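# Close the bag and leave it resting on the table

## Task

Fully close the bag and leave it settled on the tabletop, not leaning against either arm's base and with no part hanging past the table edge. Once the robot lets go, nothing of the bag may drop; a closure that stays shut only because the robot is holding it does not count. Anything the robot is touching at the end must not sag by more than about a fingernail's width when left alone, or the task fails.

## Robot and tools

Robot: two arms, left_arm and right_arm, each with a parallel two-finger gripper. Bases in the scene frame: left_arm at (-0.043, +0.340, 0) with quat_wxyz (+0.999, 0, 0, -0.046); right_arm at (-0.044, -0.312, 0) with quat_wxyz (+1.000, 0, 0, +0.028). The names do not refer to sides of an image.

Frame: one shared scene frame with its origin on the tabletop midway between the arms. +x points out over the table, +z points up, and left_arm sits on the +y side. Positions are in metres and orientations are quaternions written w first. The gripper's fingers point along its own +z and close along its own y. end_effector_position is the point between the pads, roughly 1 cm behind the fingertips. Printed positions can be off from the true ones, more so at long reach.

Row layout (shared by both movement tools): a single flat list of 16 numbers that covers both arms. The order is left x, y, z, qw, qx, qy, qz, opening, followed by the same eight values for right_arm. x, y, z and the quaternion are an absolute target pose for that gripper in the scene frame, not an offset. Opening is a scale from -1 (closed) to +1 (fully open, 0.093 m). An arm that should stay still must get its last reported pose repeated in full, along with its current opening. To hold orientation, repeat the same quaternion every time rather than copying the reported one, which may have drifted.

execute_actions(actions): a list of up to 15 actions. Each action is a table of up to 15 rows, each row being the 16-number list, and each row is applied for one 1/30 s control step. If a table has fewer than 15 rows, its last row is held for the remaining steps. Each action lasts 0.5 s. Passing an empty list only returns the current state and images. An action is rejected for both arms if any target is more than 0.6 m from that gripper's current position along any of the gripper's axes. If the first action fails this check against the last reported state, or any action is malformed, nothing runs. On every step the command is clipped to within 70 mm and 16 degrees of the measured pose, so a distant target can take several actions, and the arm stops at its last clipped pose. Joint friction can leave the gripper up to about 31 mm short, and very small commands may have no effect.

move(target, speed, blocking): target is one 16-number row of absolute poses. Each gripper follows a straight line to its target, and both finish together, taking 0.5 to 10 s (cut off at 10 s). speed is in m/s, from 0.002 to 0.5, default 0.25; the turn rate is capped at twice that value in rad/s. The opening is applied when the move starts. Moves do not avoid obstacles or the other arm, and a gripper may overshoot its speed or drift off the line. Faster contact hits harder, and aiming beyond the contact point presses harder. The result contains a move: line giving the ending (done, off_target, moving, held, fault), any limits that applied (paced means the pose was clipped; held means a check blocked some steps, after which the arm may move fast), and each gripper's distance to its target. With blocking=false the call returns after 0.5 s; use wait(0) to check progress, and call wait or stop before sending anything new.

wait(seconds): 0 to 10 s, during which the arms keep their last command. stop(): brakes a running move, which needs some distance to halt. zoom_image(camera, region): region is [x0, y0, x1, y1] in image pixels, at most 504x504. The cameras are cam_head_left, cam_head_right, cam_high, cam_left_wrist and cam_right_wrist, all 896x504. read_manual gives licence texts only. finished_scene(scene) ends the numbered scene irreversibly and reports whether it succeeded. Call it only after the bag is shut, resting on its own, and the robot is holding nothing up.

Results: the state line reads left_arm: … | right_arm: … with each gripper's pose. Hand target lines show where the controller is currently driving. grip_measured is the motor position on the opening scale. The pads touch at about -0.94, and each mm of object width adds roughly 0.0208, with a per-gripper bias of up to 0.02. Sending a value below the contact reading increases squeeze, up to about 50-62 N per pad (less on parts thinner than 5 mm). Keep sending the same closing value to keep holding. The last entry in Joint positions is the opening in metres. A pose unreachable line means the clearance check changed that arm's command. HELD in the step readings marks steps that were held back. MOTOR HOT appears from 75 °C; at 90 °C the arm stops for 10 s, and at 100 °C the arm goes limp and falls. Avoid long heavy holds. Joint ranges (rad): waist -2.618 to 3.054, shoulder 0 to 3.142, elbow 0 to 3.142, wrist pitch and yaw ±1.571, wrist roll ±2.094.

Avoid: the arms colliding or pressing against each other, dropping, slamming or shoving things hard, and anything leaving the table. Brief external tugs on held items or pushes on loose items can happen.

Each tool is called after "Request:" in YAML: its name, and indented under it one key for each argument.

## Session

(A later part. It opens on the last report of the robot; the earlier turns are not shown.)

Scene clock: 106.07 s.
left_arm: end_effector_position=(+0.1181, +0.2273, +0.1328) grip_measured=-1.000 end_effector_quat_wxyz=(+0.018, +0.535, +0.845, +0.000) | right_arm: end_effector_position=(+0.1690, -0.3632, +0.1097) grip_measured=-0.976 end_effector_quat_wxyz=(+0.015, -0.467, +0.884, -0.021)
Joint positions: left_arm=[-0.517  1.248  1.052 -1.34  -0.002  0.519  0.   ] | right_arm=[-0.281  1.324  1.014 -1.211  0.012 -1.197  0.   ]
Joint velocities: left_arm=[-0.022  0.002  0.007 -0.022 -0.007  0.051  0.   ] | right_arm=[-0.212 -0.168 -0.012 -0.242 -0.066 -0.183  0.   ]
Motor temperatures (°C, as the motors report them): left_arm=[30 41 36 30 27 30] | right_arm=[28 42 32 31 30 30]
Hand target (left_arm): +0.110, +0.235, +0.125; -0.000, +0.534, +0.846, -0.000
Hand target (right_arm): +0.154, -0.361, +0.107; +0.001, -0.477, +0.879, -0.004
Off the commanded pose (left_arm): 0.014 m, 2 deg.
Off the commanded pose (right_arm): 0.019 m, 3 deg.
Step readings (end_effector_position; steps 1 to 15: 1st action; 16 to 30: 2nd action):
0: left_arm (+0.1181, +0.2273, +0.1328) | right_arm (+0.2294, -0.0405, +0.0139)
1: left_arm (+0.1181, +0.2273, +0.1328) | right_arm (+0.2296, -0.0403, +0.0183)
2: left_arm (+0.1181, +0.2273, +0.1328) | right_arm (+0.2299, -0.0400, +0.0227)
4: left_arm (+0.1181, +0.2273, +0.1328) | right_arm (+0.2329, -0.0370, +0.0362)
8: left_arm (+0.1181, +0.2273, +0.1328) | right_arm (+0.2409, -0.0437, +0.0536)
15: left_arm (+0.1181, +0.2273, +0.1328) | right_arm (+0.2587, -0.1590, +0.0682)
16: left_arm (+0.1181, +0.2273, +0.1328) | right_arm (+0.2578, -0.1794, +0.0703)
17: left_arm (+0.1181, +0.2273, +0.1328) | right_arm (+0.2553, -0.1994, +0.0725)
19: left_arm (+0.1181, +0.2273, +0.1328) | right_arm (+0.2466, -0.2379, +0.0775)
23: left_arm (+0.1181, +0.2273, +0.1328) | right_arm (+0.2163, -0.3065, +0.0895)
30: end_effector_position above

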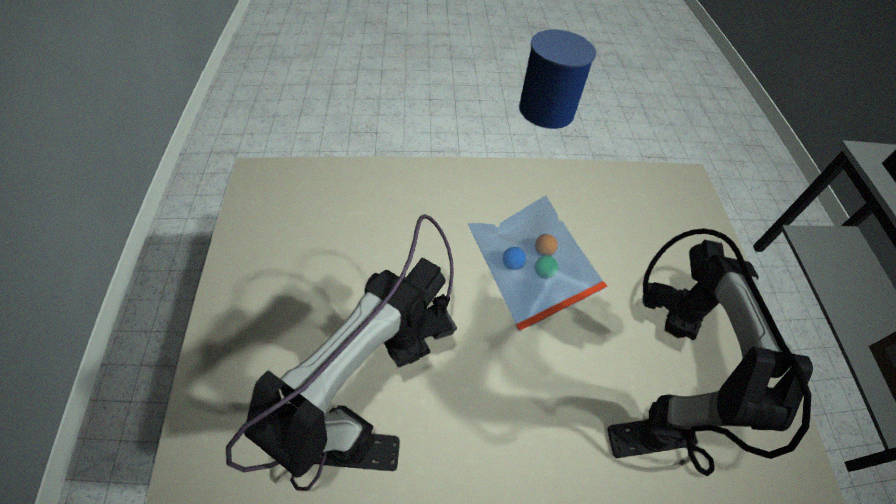

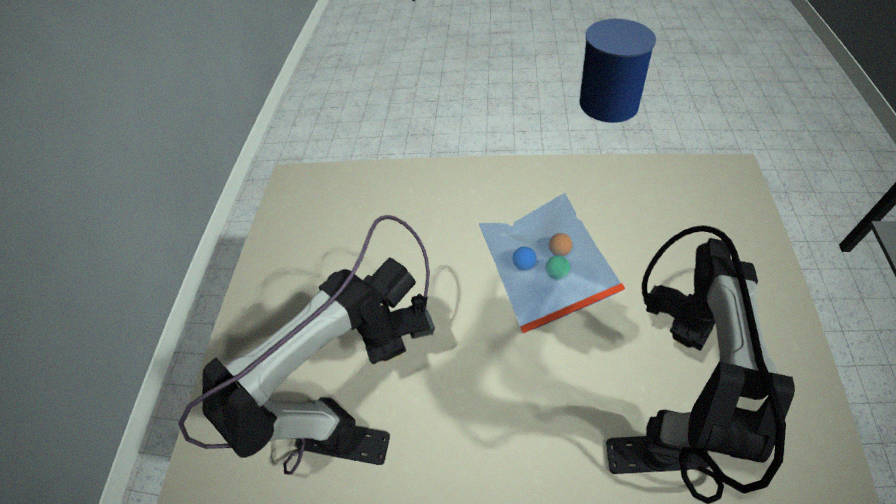

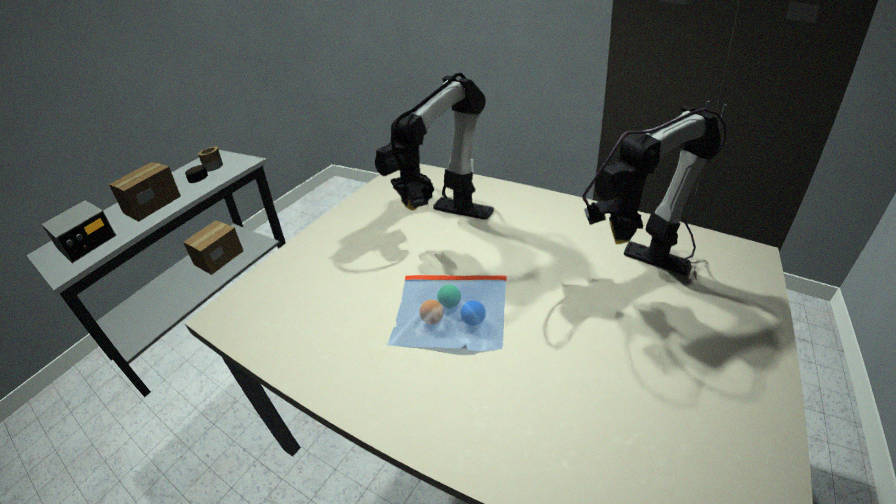

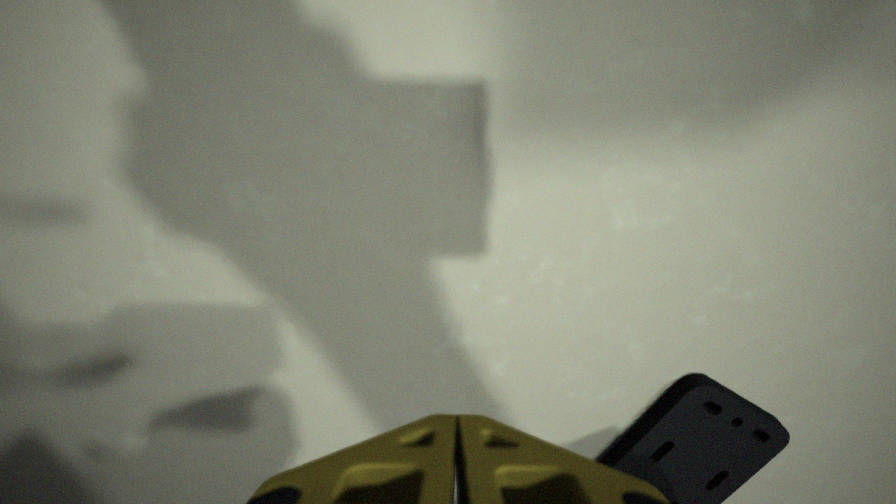

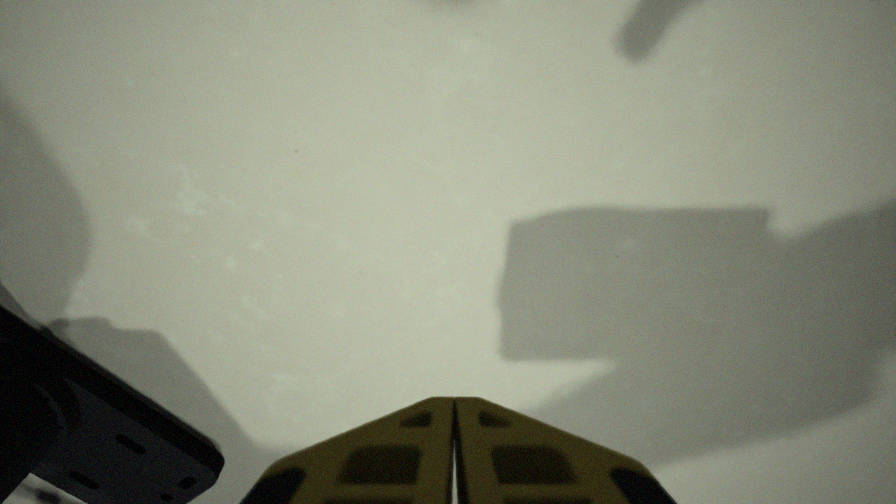

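Request:
execute_actions:
  actions:
    - [ [0.11,0.235,0.125,0,0.5336,0.8457,0,-1, 0.1630,-0.3604,0.1068,0,-0.4848,0.8746,0,-1], [0.11,0.235,0.125,0,0.5336,0.8457,0,-1, 0.1713,-0.3559,0.1035,0,-0.5056,0.8628,0,-1], [0.11,0.235,0.125,0,0.5336,0.8457,0,-1, 0.1840,-0.3491,0.0985,0,-0.5369,0.8437,0,-1], [0.11,0.235,0.125,0,0.5336,0.8457,0,-1, 0.2001,-0.3404,0.0922,0,-0.5756,0.8177,0,-1], [0.11,0.235,0.125,0,0.5336,0.8457,0,-1, 0.2186,-0.3305,0.0849,0,-0.6184,0.7859,0,-1], [0.11,0.235,0.125,0,0.5336,0.8457,0,-1, 0.2385,-0.3197,0.0770,0,-0.6628,0.7488,0,-1], [0.11,0.235,0.125,0,0.5336,0.8457,0,-1, 0.2590,-0.3088,0.0690,0,-0.7057,0.7085,0,-1], [0.11,0.235,0.125,0,0.5336,0.8457,0,-1, 0.2789,-0.2980,0.0611,0,-0.7455,0.6665,0,-1], [0.11,0.235,0.125,0,0.5336,0.8457,0,-1, 0.2974,-0.2881,0.0538,0,-0.7800,0.6258,0,-1], [0.11,0.235,0.125,0,0.5336,0.8457,0,-1, 0.3135,-0.2794,0.0475,0,-0.8083,0.5888,0,-1], [0.11,0.235,0.125,0,0.5336,0.8457,0,-1, 0.3262,-0.2726,0.0425,0,-0.8293,0.5588,0,-1], [0.11,0.235,0.125,0,0.5336,0.8457,0,-1, 0.3345,-0.2681,0.0392,0,-0.8425,0.5388,0,-1], [0.11,0.235,0.125,0,0.5336,0.8457,0,-1, 0.3375,-0.2665,0.038,0,-0.8471,0.5314,0,-1] ]

Request:
wait:
  seconds: 0.4

Scene clock: 113.07 s.
left_arm: end_effector_position=(+0.1181, +0.2273, +0.1328) grip_measured=-1.000 end_effector_quat_wxyz=(+0.018, +0.535, +0.845, +0.000) | right_arm: end_effector_position=(+0.3032, -0.2706, +0.0461) grip_measured=-0.976 end_effector_quat_wxyz=(+0.014, +0.767, -0.642, -0.006)
Joint positions: left_arm=[-0.517  1.248  1.052 -1.34  -0.002  0.519  0.   ] | right_arm=[ 0.068  1.938  1.41  -1.071  0.01  -1.624  0.   ]
Joint velocities: left_arm=[ 0.007 -0.022 -0.012 -0.037 -0.037 -0.081  0.   ] | right_arm=[ 0.242  1.209  1.126  0.549 -0.037 -1.267  0.   ]
Motor temperatures (°C, as the motors report them): left_arm=[30 40 36 30 27 30] | right_arm=[28 41 32 31 30 30]
Hand target (left_arm): +0.110, +0.235, +0.125; -0.000, +0.534, +0.846, -0.000
Hand target (right_arm): +0.331, -0.265, +0.042; -0.002, +0.827, -0.562, +0.011
Off the commanded pose (left_arm): 0.014 m, 2 deg.
Off the commanded pose (right_arm): 0.036 m, 16 deg; orientation clipped at the last step of the last action.
Step readings (end_effector_position):
0: left_arm (+0.1181, +0.2273, +0.1328) | right_arm (+0.1626, -0.3629, +0.1101)
1: left_arm (+0.1181, +0.2273, +0.1328) | right_arm (+0.1626, -0.3629, +0.1101)
2: left_arm (+0.1181, +0.2273, +0.1328) | right_arm (+0.1627, -0.3623, +0.1094)
4: left_arm (+0.1181, +0.2273, +0.1328) | right_arm (+0.1672, -0.3550, +0.1044)
8: left_arm (+0.1181, +0.2273, +0.1328) | right_arm (+0.2053, -0.3213, +0.0841)
15: end_effector_position above

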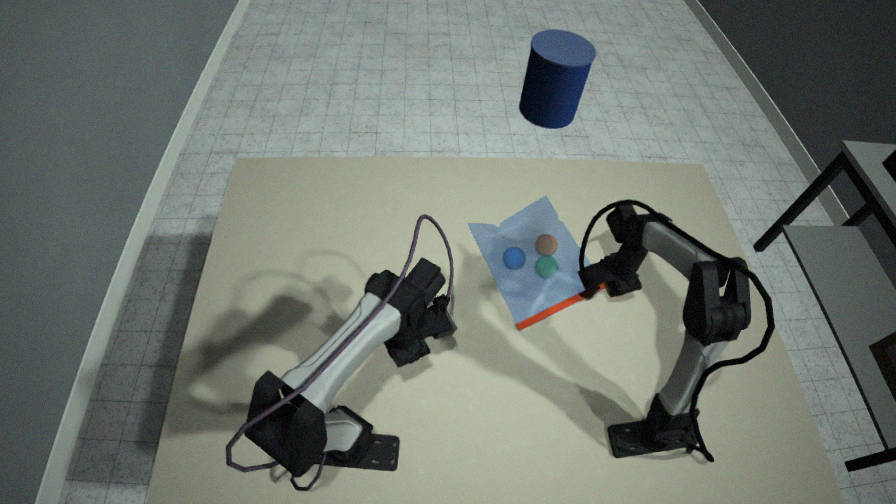

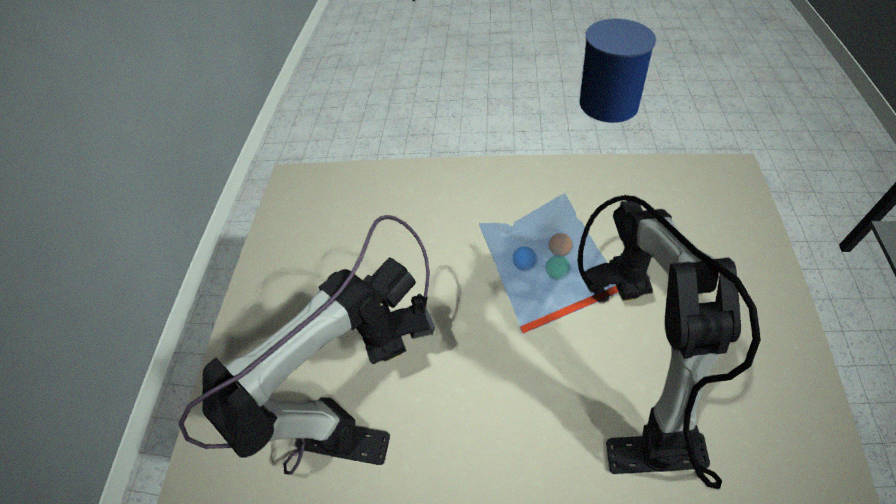

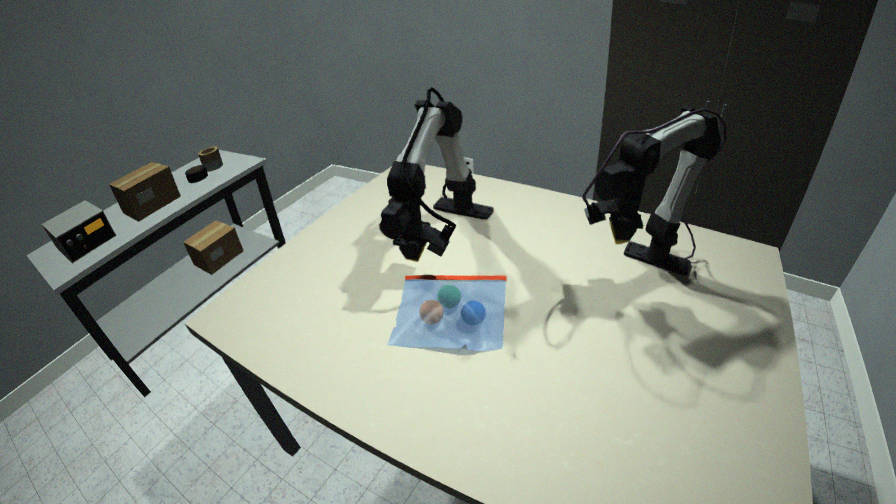

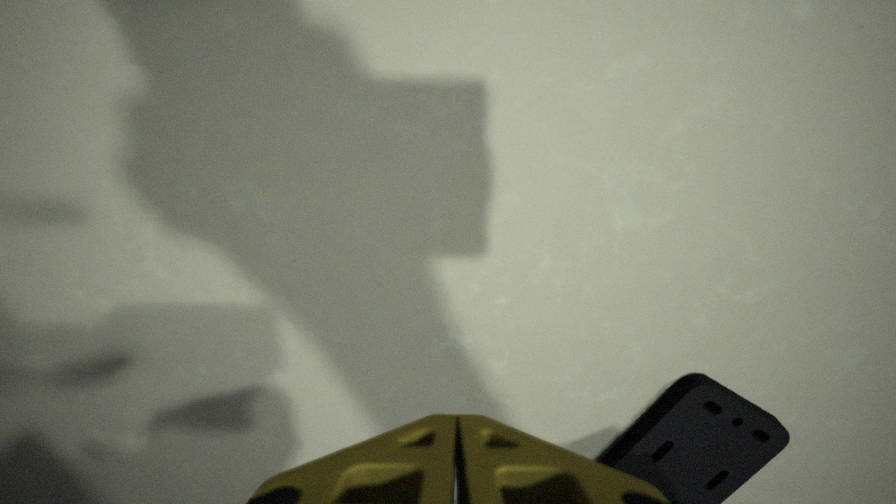

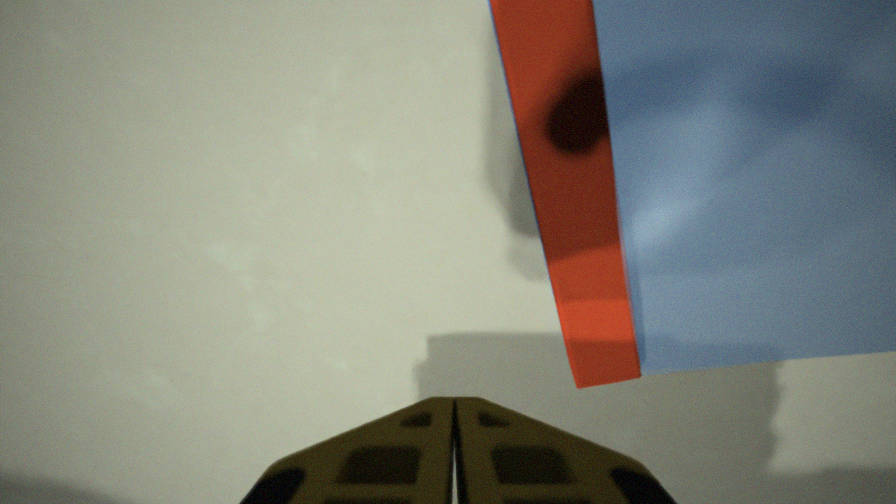

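Scene clock: 113.47 s.
left_arm: end_effector_position=(+0.1181, +0.2273, +0.1328) grip_measured=-1.000 end_effector_quat_wxyz=(+0.018, +0.535, +0.845, +0.000) | right_arm: end_effector_position=(+0.3232, -0.2646, +0.0362) grip_measured=-0.976 end_effector_quat_wxyz=(+0.004, +0.822, -0.569, +0.003)
Joint positions: left_arm=[-0.517  1.248  1.052 -1.34  -0.002  0.519  0.   ] | right_arm=[ 0.077  2.     1.458 -1.03   0.01  -1.797  0.   ]
Joint velocities: left_arm=[-0.022 -0.027  0.002  0.007  0.081  0.022  0.   ] | right_arm=[ 0.012  0.017 -0.017 -0.051 -0.081 -0.11   0.   ]
Motor temperatures (°C, as the motors report them): left_arm=[30 40 36 30 27 30] | right_arm=[28 42 32 31 30 30]
Hand target (left_arm): +0.110, +0.235, +0.125; -0.000, +0.534, +0.846, -0.000
Hand target (right_arm): +0.331, -0.264, +0.041; -0.001, +0.827, -0.562, +0.011
Off the commanded pose (left_arm): 0.014 m, 2 deg.
Off the commanded pose (right_arm): 0.015 m, 5 deg; orientation clipped at the last step of the last action.
wait: 0.40 s; no rest

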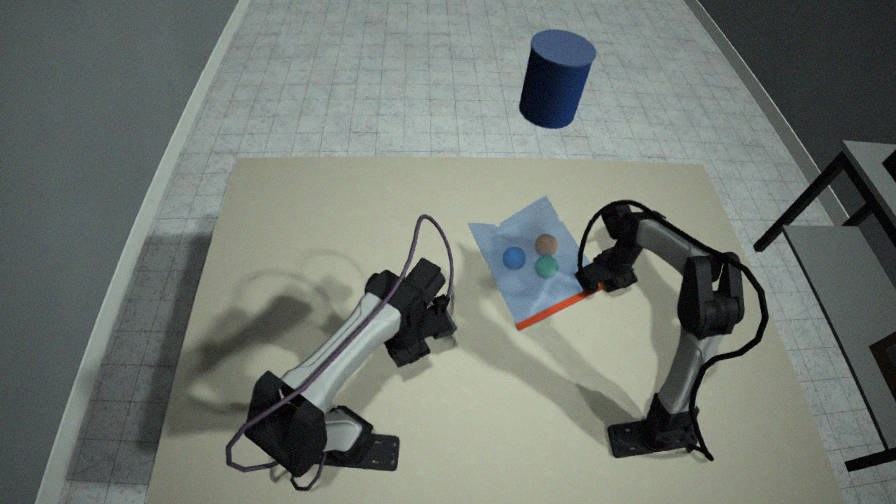

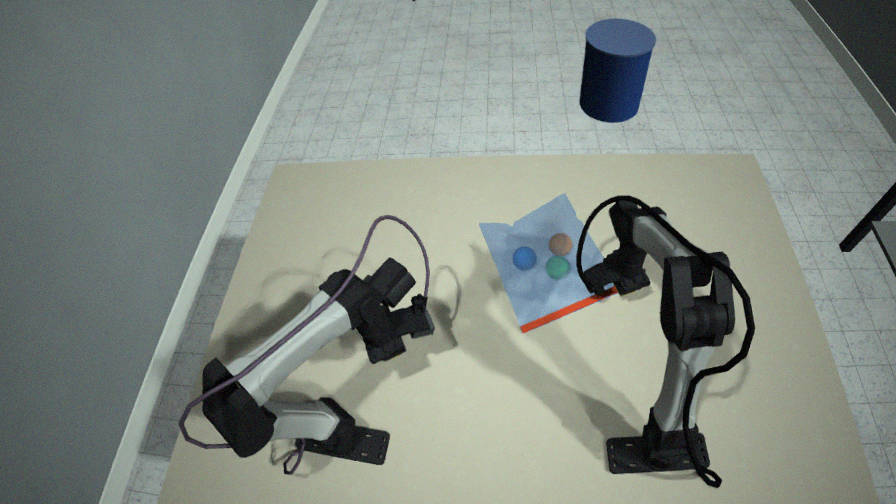

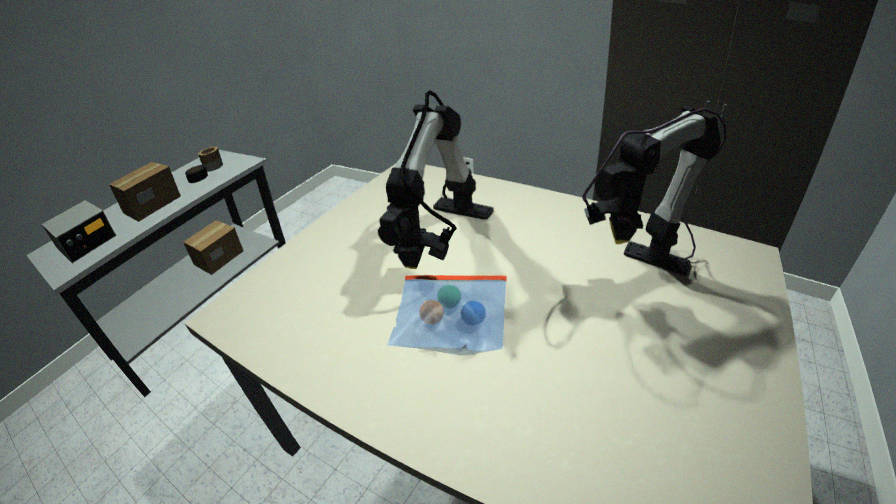

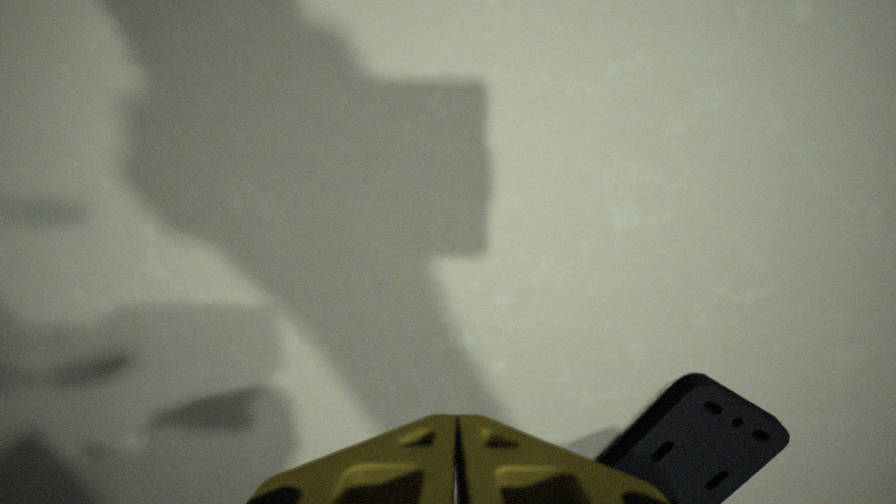

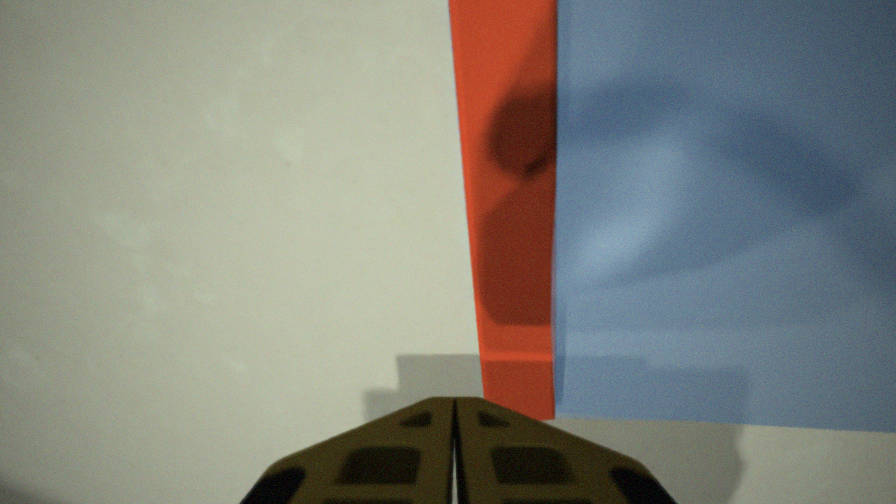

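Request:
zoom_image:
  camera: "cam_right_wrist"
  region: [420, 180, 620, 430]

Region (420, 180, 620, 430) of cam_right_wrist's 896x504 image, scaled by 2.016, with more detail than that image has; it fills the left 403 columns of this view, and the rest is white.

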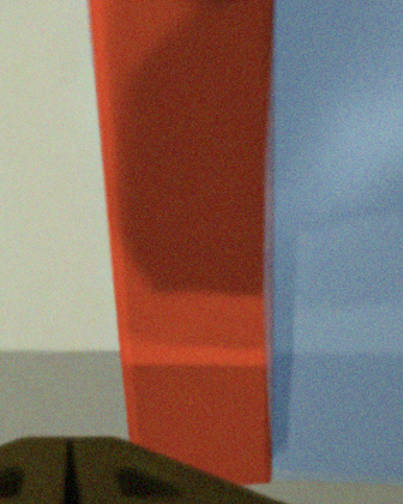

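Request:
execute_actions:
  actions:
    - [ [0.11,0.235,0.125,0,0.5336,0.8457,0,-1, 0.336,-0.266,0.043,0,-0.8400,0.5426,0,-1], [0.11,0.235,0.125,0,0.5336,0.8457,0,-1, 0.343,-0.267,0.045,0,-0.8471,0.5314,0,-1], [0.11,0.235,0.125,0,0.5336,0.8457,0,-1, 0.350,-0.2675,0.047,0,-0.8471,0.5314,0,-1], [0.11,0.235,0.125,0,0.5336,0.8457,0,-1, 0.355,-0.2672,0.048,0,-0.8471,0.5314,0,-1], [0.11,0.235,0.125,0,0.5336,0.8457,0,-1, 0.356,-0.267,0.048,0,-0.8471,0.5314,0,-1], [0.11,0.235,0.125,0,0.5336,0.8457,0,-1, 0.356,-0.267,0.048,0,-0.8471,0.5314,0,-1], [0.11,0.235,0.125,0,0.5336,0.8457,0,-1, 0.356,-0.267,0.048,0,-0.8471,0.5314,0,-1], [0.11,0.235,0.125,0,0.5336,0.8457,0,-1, 0.352,-0.2675,0.045,0,-0.8471,0.5314,0,-1], [0.11,0.235,0.125,0,0.5336,0.8457,0,-1, 0.346,-0.2682,0.041,0,-0.8471,0.5314,0,-1], [0.11,0.235,0.125,0,0.5336,0.8457,0,-1, 0.3407,-0.2688,0.037,0,-0.8471,0.5314,0,-1], [0.11,0.235,0.125,0,0.5336,0.8457,0,-1, 0.3407,-0.2688,0.034,0,-0.8471,0.5314,0,-1], [0.11,0.235,0.125,0,0.5336,0.8457,0,-1, 0.3407,-0.2688,0.031,0,-0.8471,0.5314,0,-1], [0.11,0.235,0.125,0,0.5336,0.8457,0,-1, 0.3407,-0.2688,0.028,0,-0.8471,0.5314,0,-1], [0.11,0.235,0.125,0,0.5336,0.8457,0,-1, 0.3407,-0.2688,0.025,0,-0.8471,0.5314,0,-1], [0.11,0.235,0.125,0,0.5336,0.8457,0,-1, 0.3407,-0.2688,0.022,0,-0.8471,0.5314,0,-1] ]

Scene clock: 121.00 s.
left_arm: end_effector_position=(+0.1181, +0.2273, +0.1328) grip_measured=-1.000 end_effector_quat_wxyz=(+0.018, +0.535, +0.845, +0.000) | right_arm: end_effector_position=(+0.3404, -0.2676, +0.0315) grip_measured=-0.976 end_effector_quat_wxyz=(+0.007, +0.846, -0.533, -0.001)
Joint positions: left_arm=[-0.517  1.248  1.052 -1.34  -0.002  0.519  0.   ] | right_arm=[ 0.064  2.074  1.549 -1.055  0.01  -1.897  0.   ]
Joint velocities: left_arm=[-0.002  0.012  0.002 -0.051 -0.007  0.007  0.   ] | right_arm=[-0.012 -0.007 -0.291  0.066 -0.037 -0.125  0.   ]
Motor temperatures (°C, as the motors report them): left_arm=[30 40 36 30 27 30] | right_arm=[28 44 34 31 30 30]
Hand target (left_arm): +0.110, +0.235, +0.125; -0.000, +0.534, +0.846, -0.000
Hand target (right_arm): +0.341, -0.269, +0.023; +0.000, +0.847, -0.531, -0.000
Off the commanded pose (left_arm): 0.014 m, 2 deg.
Off the commanded pose (right_arm): 0.010 m, 1 deg.
Step readings (end_effector_position):
0: left_arm (+0.1181, +0.2273, +0.1328) | right_arm (+0.3232, -0.2646, +0.0362)
1: left_arm (+0.1181, +0.2273, +0.1328) | right_arm (+0.3237, -0.2646, +0.0373)
2: left_arm (+0.1181, +0.2273, +0.1328) | right_arm (+0.3261, -0.2645, +0.0392)
4: left_arm (+0.1181, +0.2273, +0.1328) | right_arm (+0.3391, -0.2643, +0.0449)
8: left_arm (+0.1181, +0.2273, +0.1328) | right_arm (+0.3607, -0.2649, +0.0521)
15: end_effector_position above

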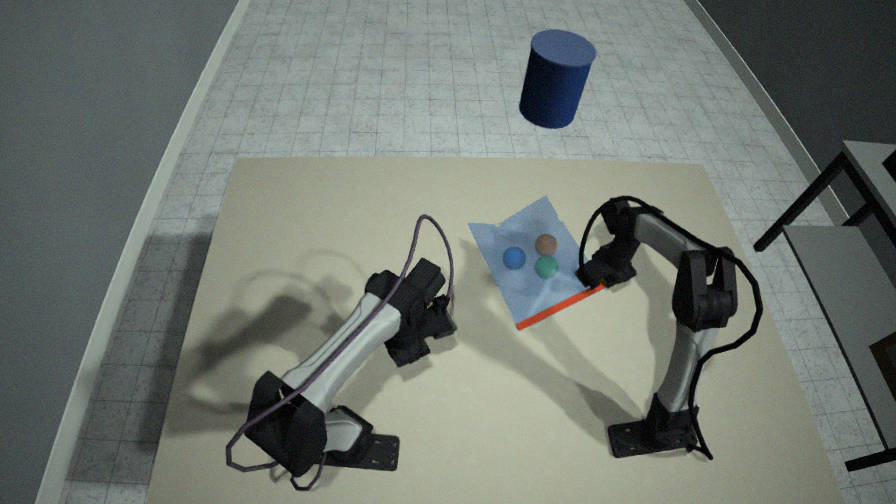

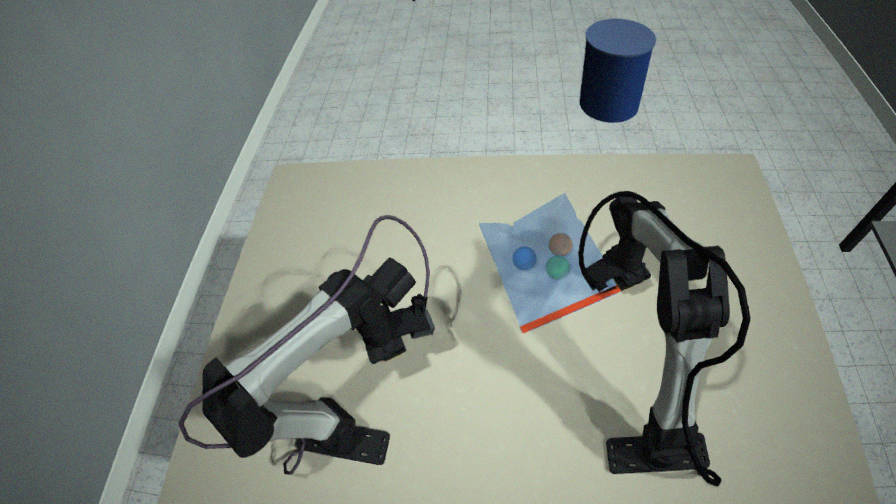

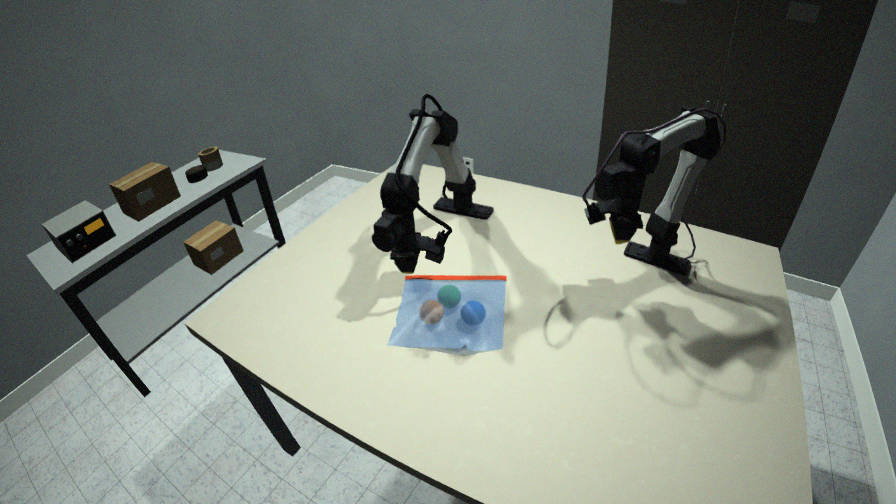

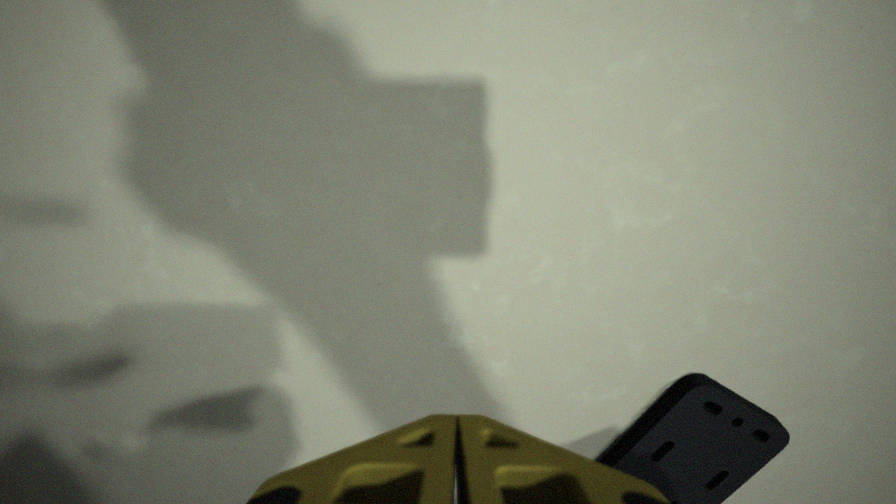

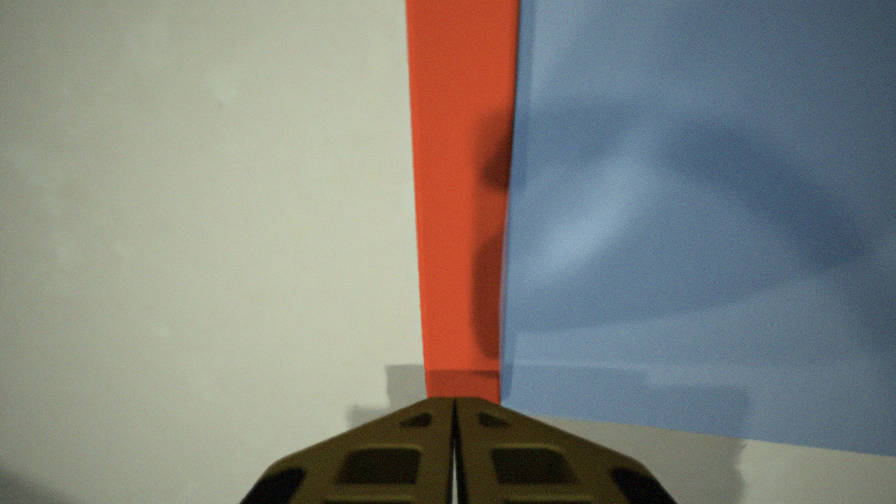

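Request:
execute_actions:
  actions: []

Scene clock: 121.63 s.
left_arm: end_effector_position=(+0.1181, +0.2273, +0.1328) grip_measured=-1.000 end_effector_quat_wxyz=(+0.018, +0.535, +0.845, +0.000) | right_arm: end_effector_position=(+0.3442, -0.2672, +0.0282) grip_measured=-0.976 end_effector_quat_wxyz=(+0.000, +0.847, -0.531, +0.007)
Joint positions: left_arm=[-0.517  1.248  1.052 -1.34  -0.002  0.519  0.   ] | right_arm=[ 0.064  2.074  1.535 -1.022  0.01  -1.901  0.   ]
Joint velocities: left_arm=[-0.022 -0.007  0.007  0.022 -0.007 -0.081  0.   ] | right_arm=[-0.017 -0.022 -0.012 -0.037 -0.037 -0.007  0.   ]
Motor temperatures (°C, as the motors report them): left_arm=[30 40 36 30 27 30] | right_arm=[28 44 34 31 30 30]
Hand target (left_arm): +0.110, +0.235, +0.125; -0.000, +0.534, +0.846, -0.000
Hand target (right_arm): +0.341, -0.269, +0.023; +0.001, +0.847, -0.531, -0.000
Off the commanded pose (left_arm): 0.014 m, 2 deg.
Off the commanded pose (right_arm): 0.007 m, 1 deg.

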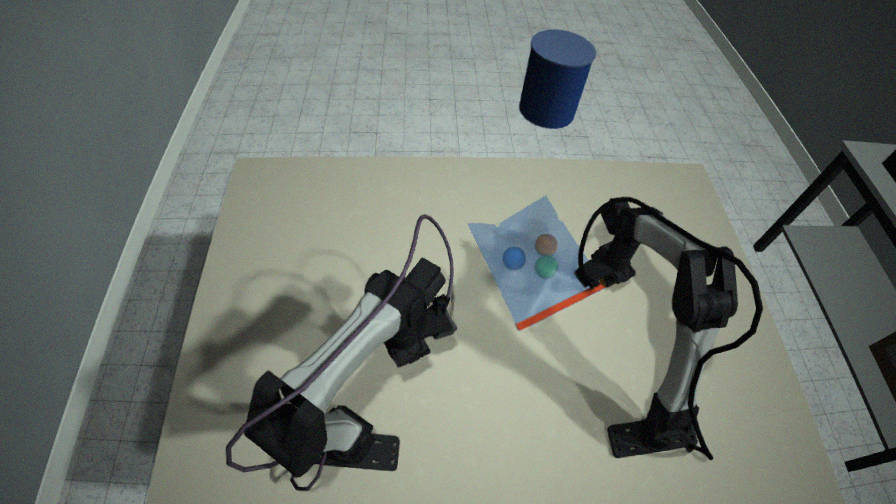

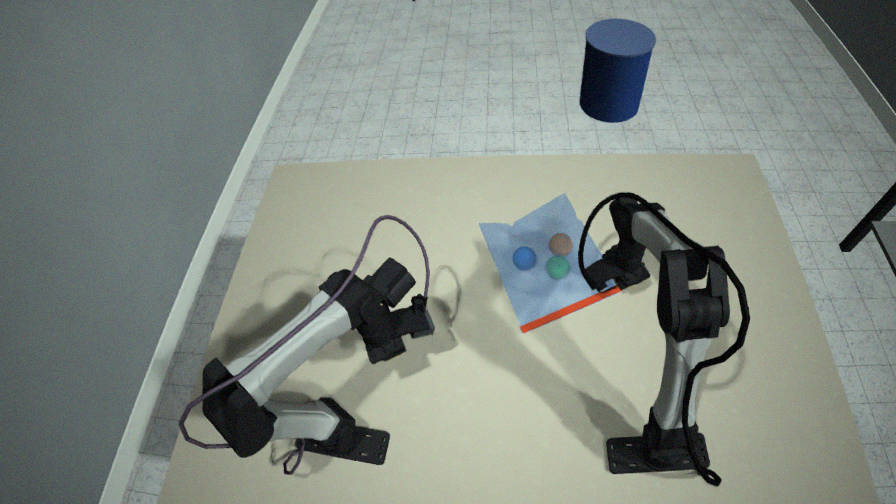

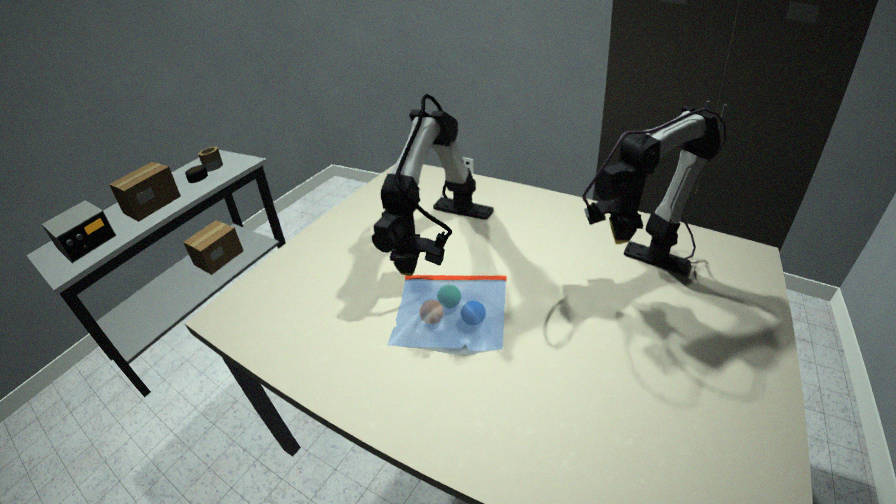

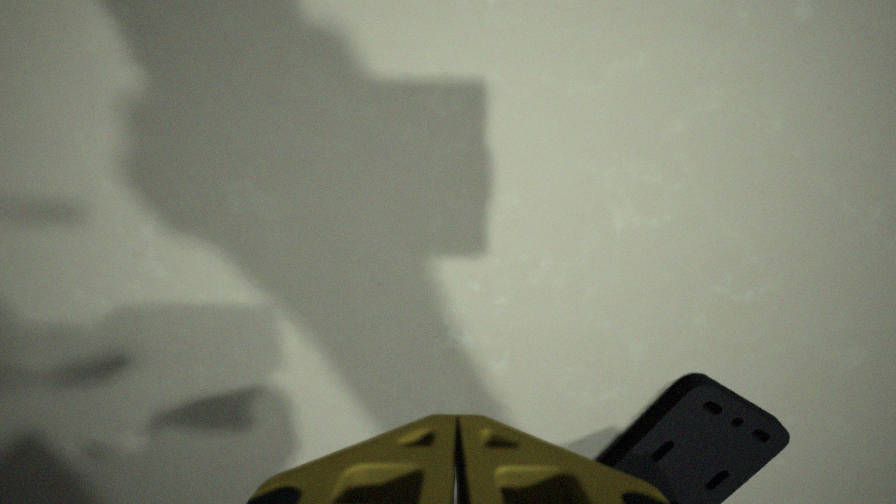

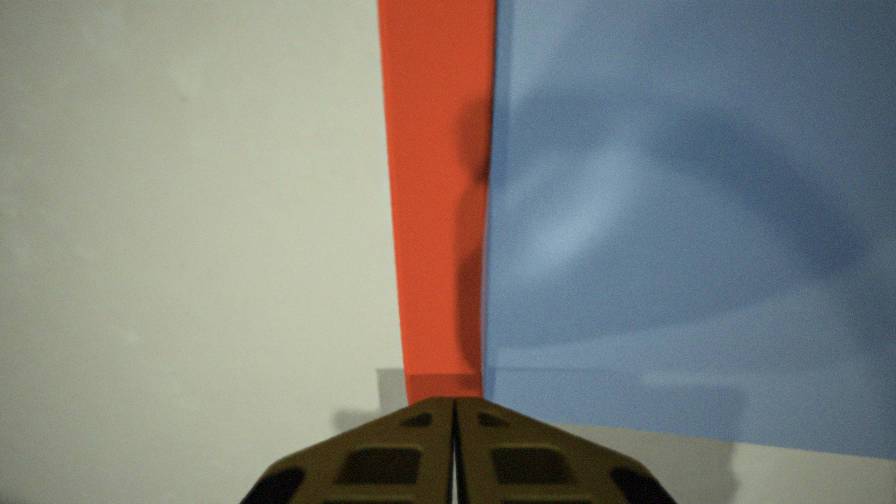

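Request:
execute_actions:
  actions:
    - [ [0.11,0.235,0.125,0,0.5336,0.8457,0,-1, 0.3393,-0.2690,0.019,0,-0.8471,0.5314,0,-1], [0.11,0.235,0.125,0,0.5336,0.8457,0,-1, 0.3393,-0.2690,0.016,0,-0.8471,0.5314,0,-1], [0.11,0.235,0.125,0,0.5336,0.8457,0,-1, 0.3393,-0.2690,0.0135,0,-0.8471,0.5314,0,-1], [0.11,0.235,0.125,0,0.5336,0.8457,0,-1, 0.3393,-0.2690,0.011,0,-0.8471,0.5314,0,-1], [0.11,0.235,0.125,0,0.5336,0.8457,0,-1, 0.3393,-0.2690,0.0085,0,-0.8471,0.5314,0,-1], [0.11,0.235,0.125,0,0.5336,0.8457,0,-1, 0.3393,-0.2690,0.006,0,-0.8471,0.5314,0,-1], [0.11,0.235,0.125,0,0.5336,0.8457,0,-1, 0.3383,-0.2691,0.0035,0,-0.8471,0.5314,0,-1], [0.11,0.235,0.125,0,0.5336,0.8457,0,-1, 0.3373,-0.2692,0.001,0,-0.8471,0.5314,0,-1], [0.11,0.235,0.125,0,0.5336,0.8457,0,-1, 0.3363,-0.2693,-0.0015,0,-0.8471,0.5314,0,-1], [0.11,0.235,0.125,0,0.5336,0.8457,0,-1, 0.3343,-0.2696,-0.004,0,-0.8471,0.5314,0,-1], [0.11,0.235,0.125,0,0.5336,0.8457,0,-1, 0.3323,-0.2698,-0.0065,0,-0.8471,0.5314,0,-1], [0.11,0.235,0.125,0,0.5336,0.8457,0,-1, 0.3304,-0.2700,-0.009,0,-0.8471,0.5314,0,-1], [0.11,0.235,0.125,0,0.5336,0.8457,0,-1, 0.3279,-0.2703,-0.0115,0,-0.8471,0.5314,0,-1], [0.11,0.235,0.125,0,0.5336,0.8457,0,-1, 0.3254,-0.2706,-0.0145,0,-0.8471,0.5314,0,-1], [0.11,0.235,0.125,0,0.5336,0.8457,0,-1, 0.3234,-0.2708,-0.0175,0,-0.8471,0.5314,0,-1] ]

Scene clock: 124.70 s.
left_arm: end_effector_position=(+0.1181, +0.2273, +0.1328) grip_measured=-1.000 end_effector_quat_wxyz=(+0.018, +0.535, +0.845, +0.000) | right_arm: end_effector_position=(+0.3394, -0.2677, +0.0139) grip_measured=-0.976 end_effector_quat_wxyz=(-0.010, +0.847, -0.531, +0.020)
Joint positions: left_arm=[-0.517  1.248  1.052 -1.34  -0.002  0.519  0.   ] | right_arm=[ 0.064  2.045  1.431 -0.912  0.01  -1.902  0.   ]
Joint velocities: left_arm=[ 0.002 -0.007  0.007 -0.037  0.051 -0.081  0.   ] | right_arm=[ 0.022 -0.232 -0.354  0.403 -0.037  0.007  0.   ]
Motor temperatures (°C, as the motors report them): left_arm=[30 40 36 30 27 30] | right_arm=[28 45 34 31 30 30]
Hand target (left_arm): +0.110, +0.235, +0.125; -0.000, +0.534, +0.846, -0.000
Hand target (right_arm): +0.321, -0.271, -0.015; +0.002, +0.847, -0.532, -0.002
Off the commanded pose (left_arm): 0.014 m, 2 deg.
Off the commanded pose (right_arm): 0.035 m, 3 deg.
Step readings (end_effector_position):
0: left_arm (+0.1181, +0.2273, +0.1328) | right_arm (+0.3443, -0.2672, +0.0282)
1: left_arm (+0.1181, +0.2273, +0.1328) | right_arm (+0.3443, -0.2671, +0.0278)
2: left_arm (+0.1181, +0.2273, +0.1328) | right_arm (+0.3443, -0.2671, +0.0269)
4: left_arm (+0.1181, +0.2273, +0.1328) | right_arm (+0.3434, -0.2673, +0.0239)
8: left_arm (+0.1181, +0.2273, +0.1328) | right_arm (+0.3408, -0.2676, +0.0171)
15: end_effector_position above

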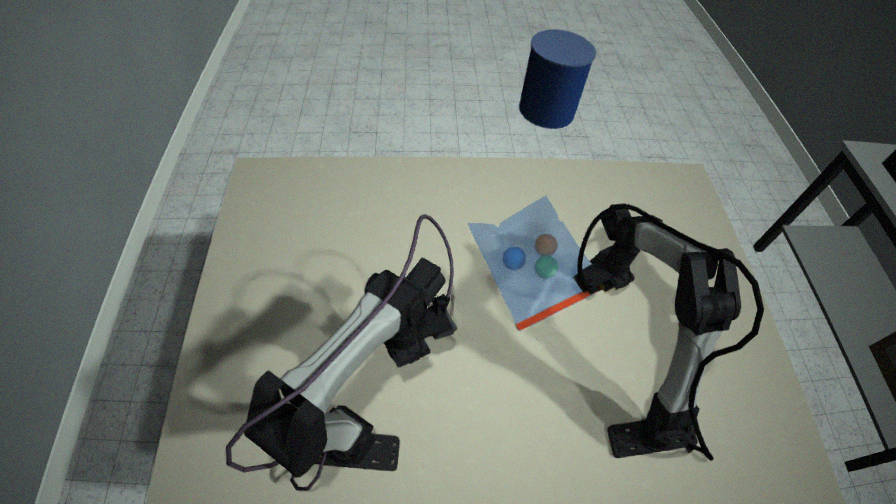

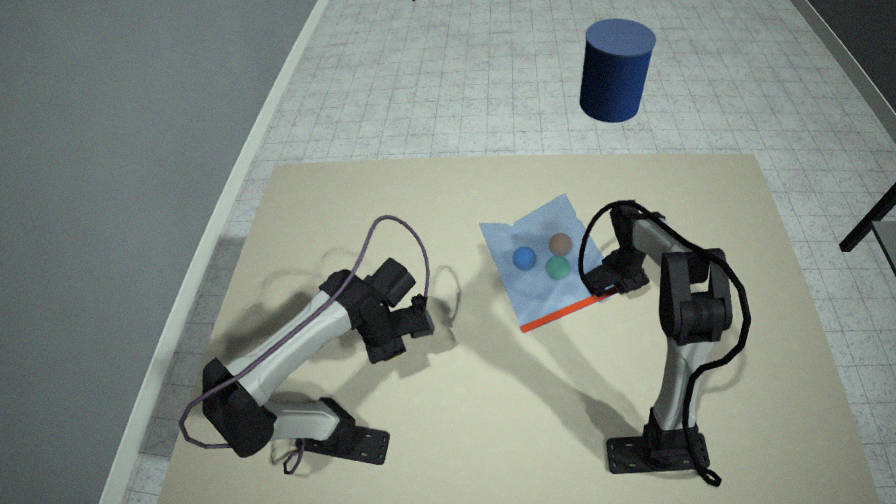

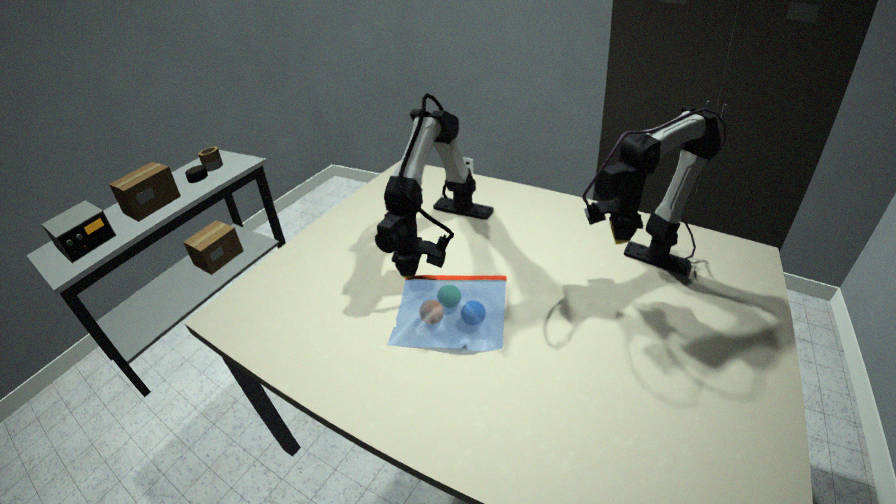

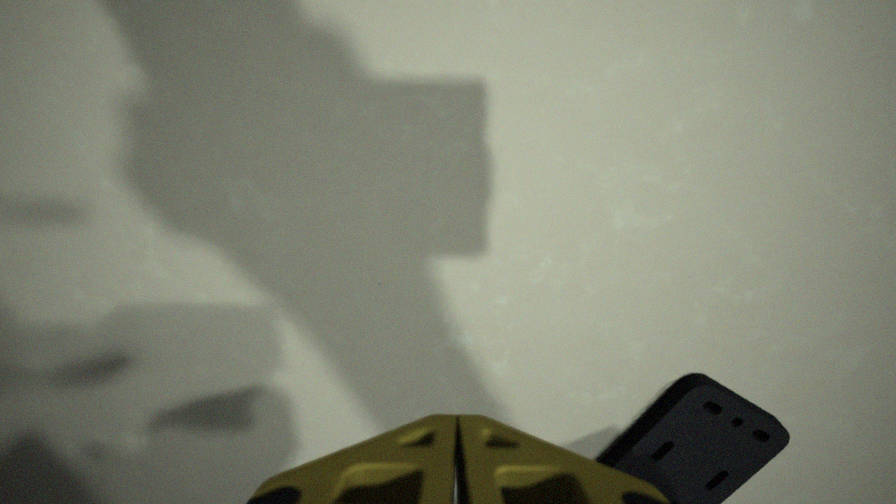

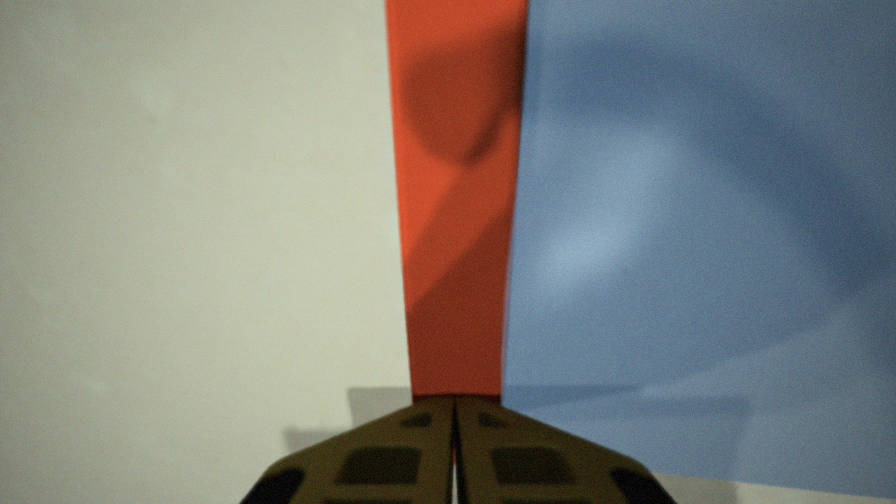

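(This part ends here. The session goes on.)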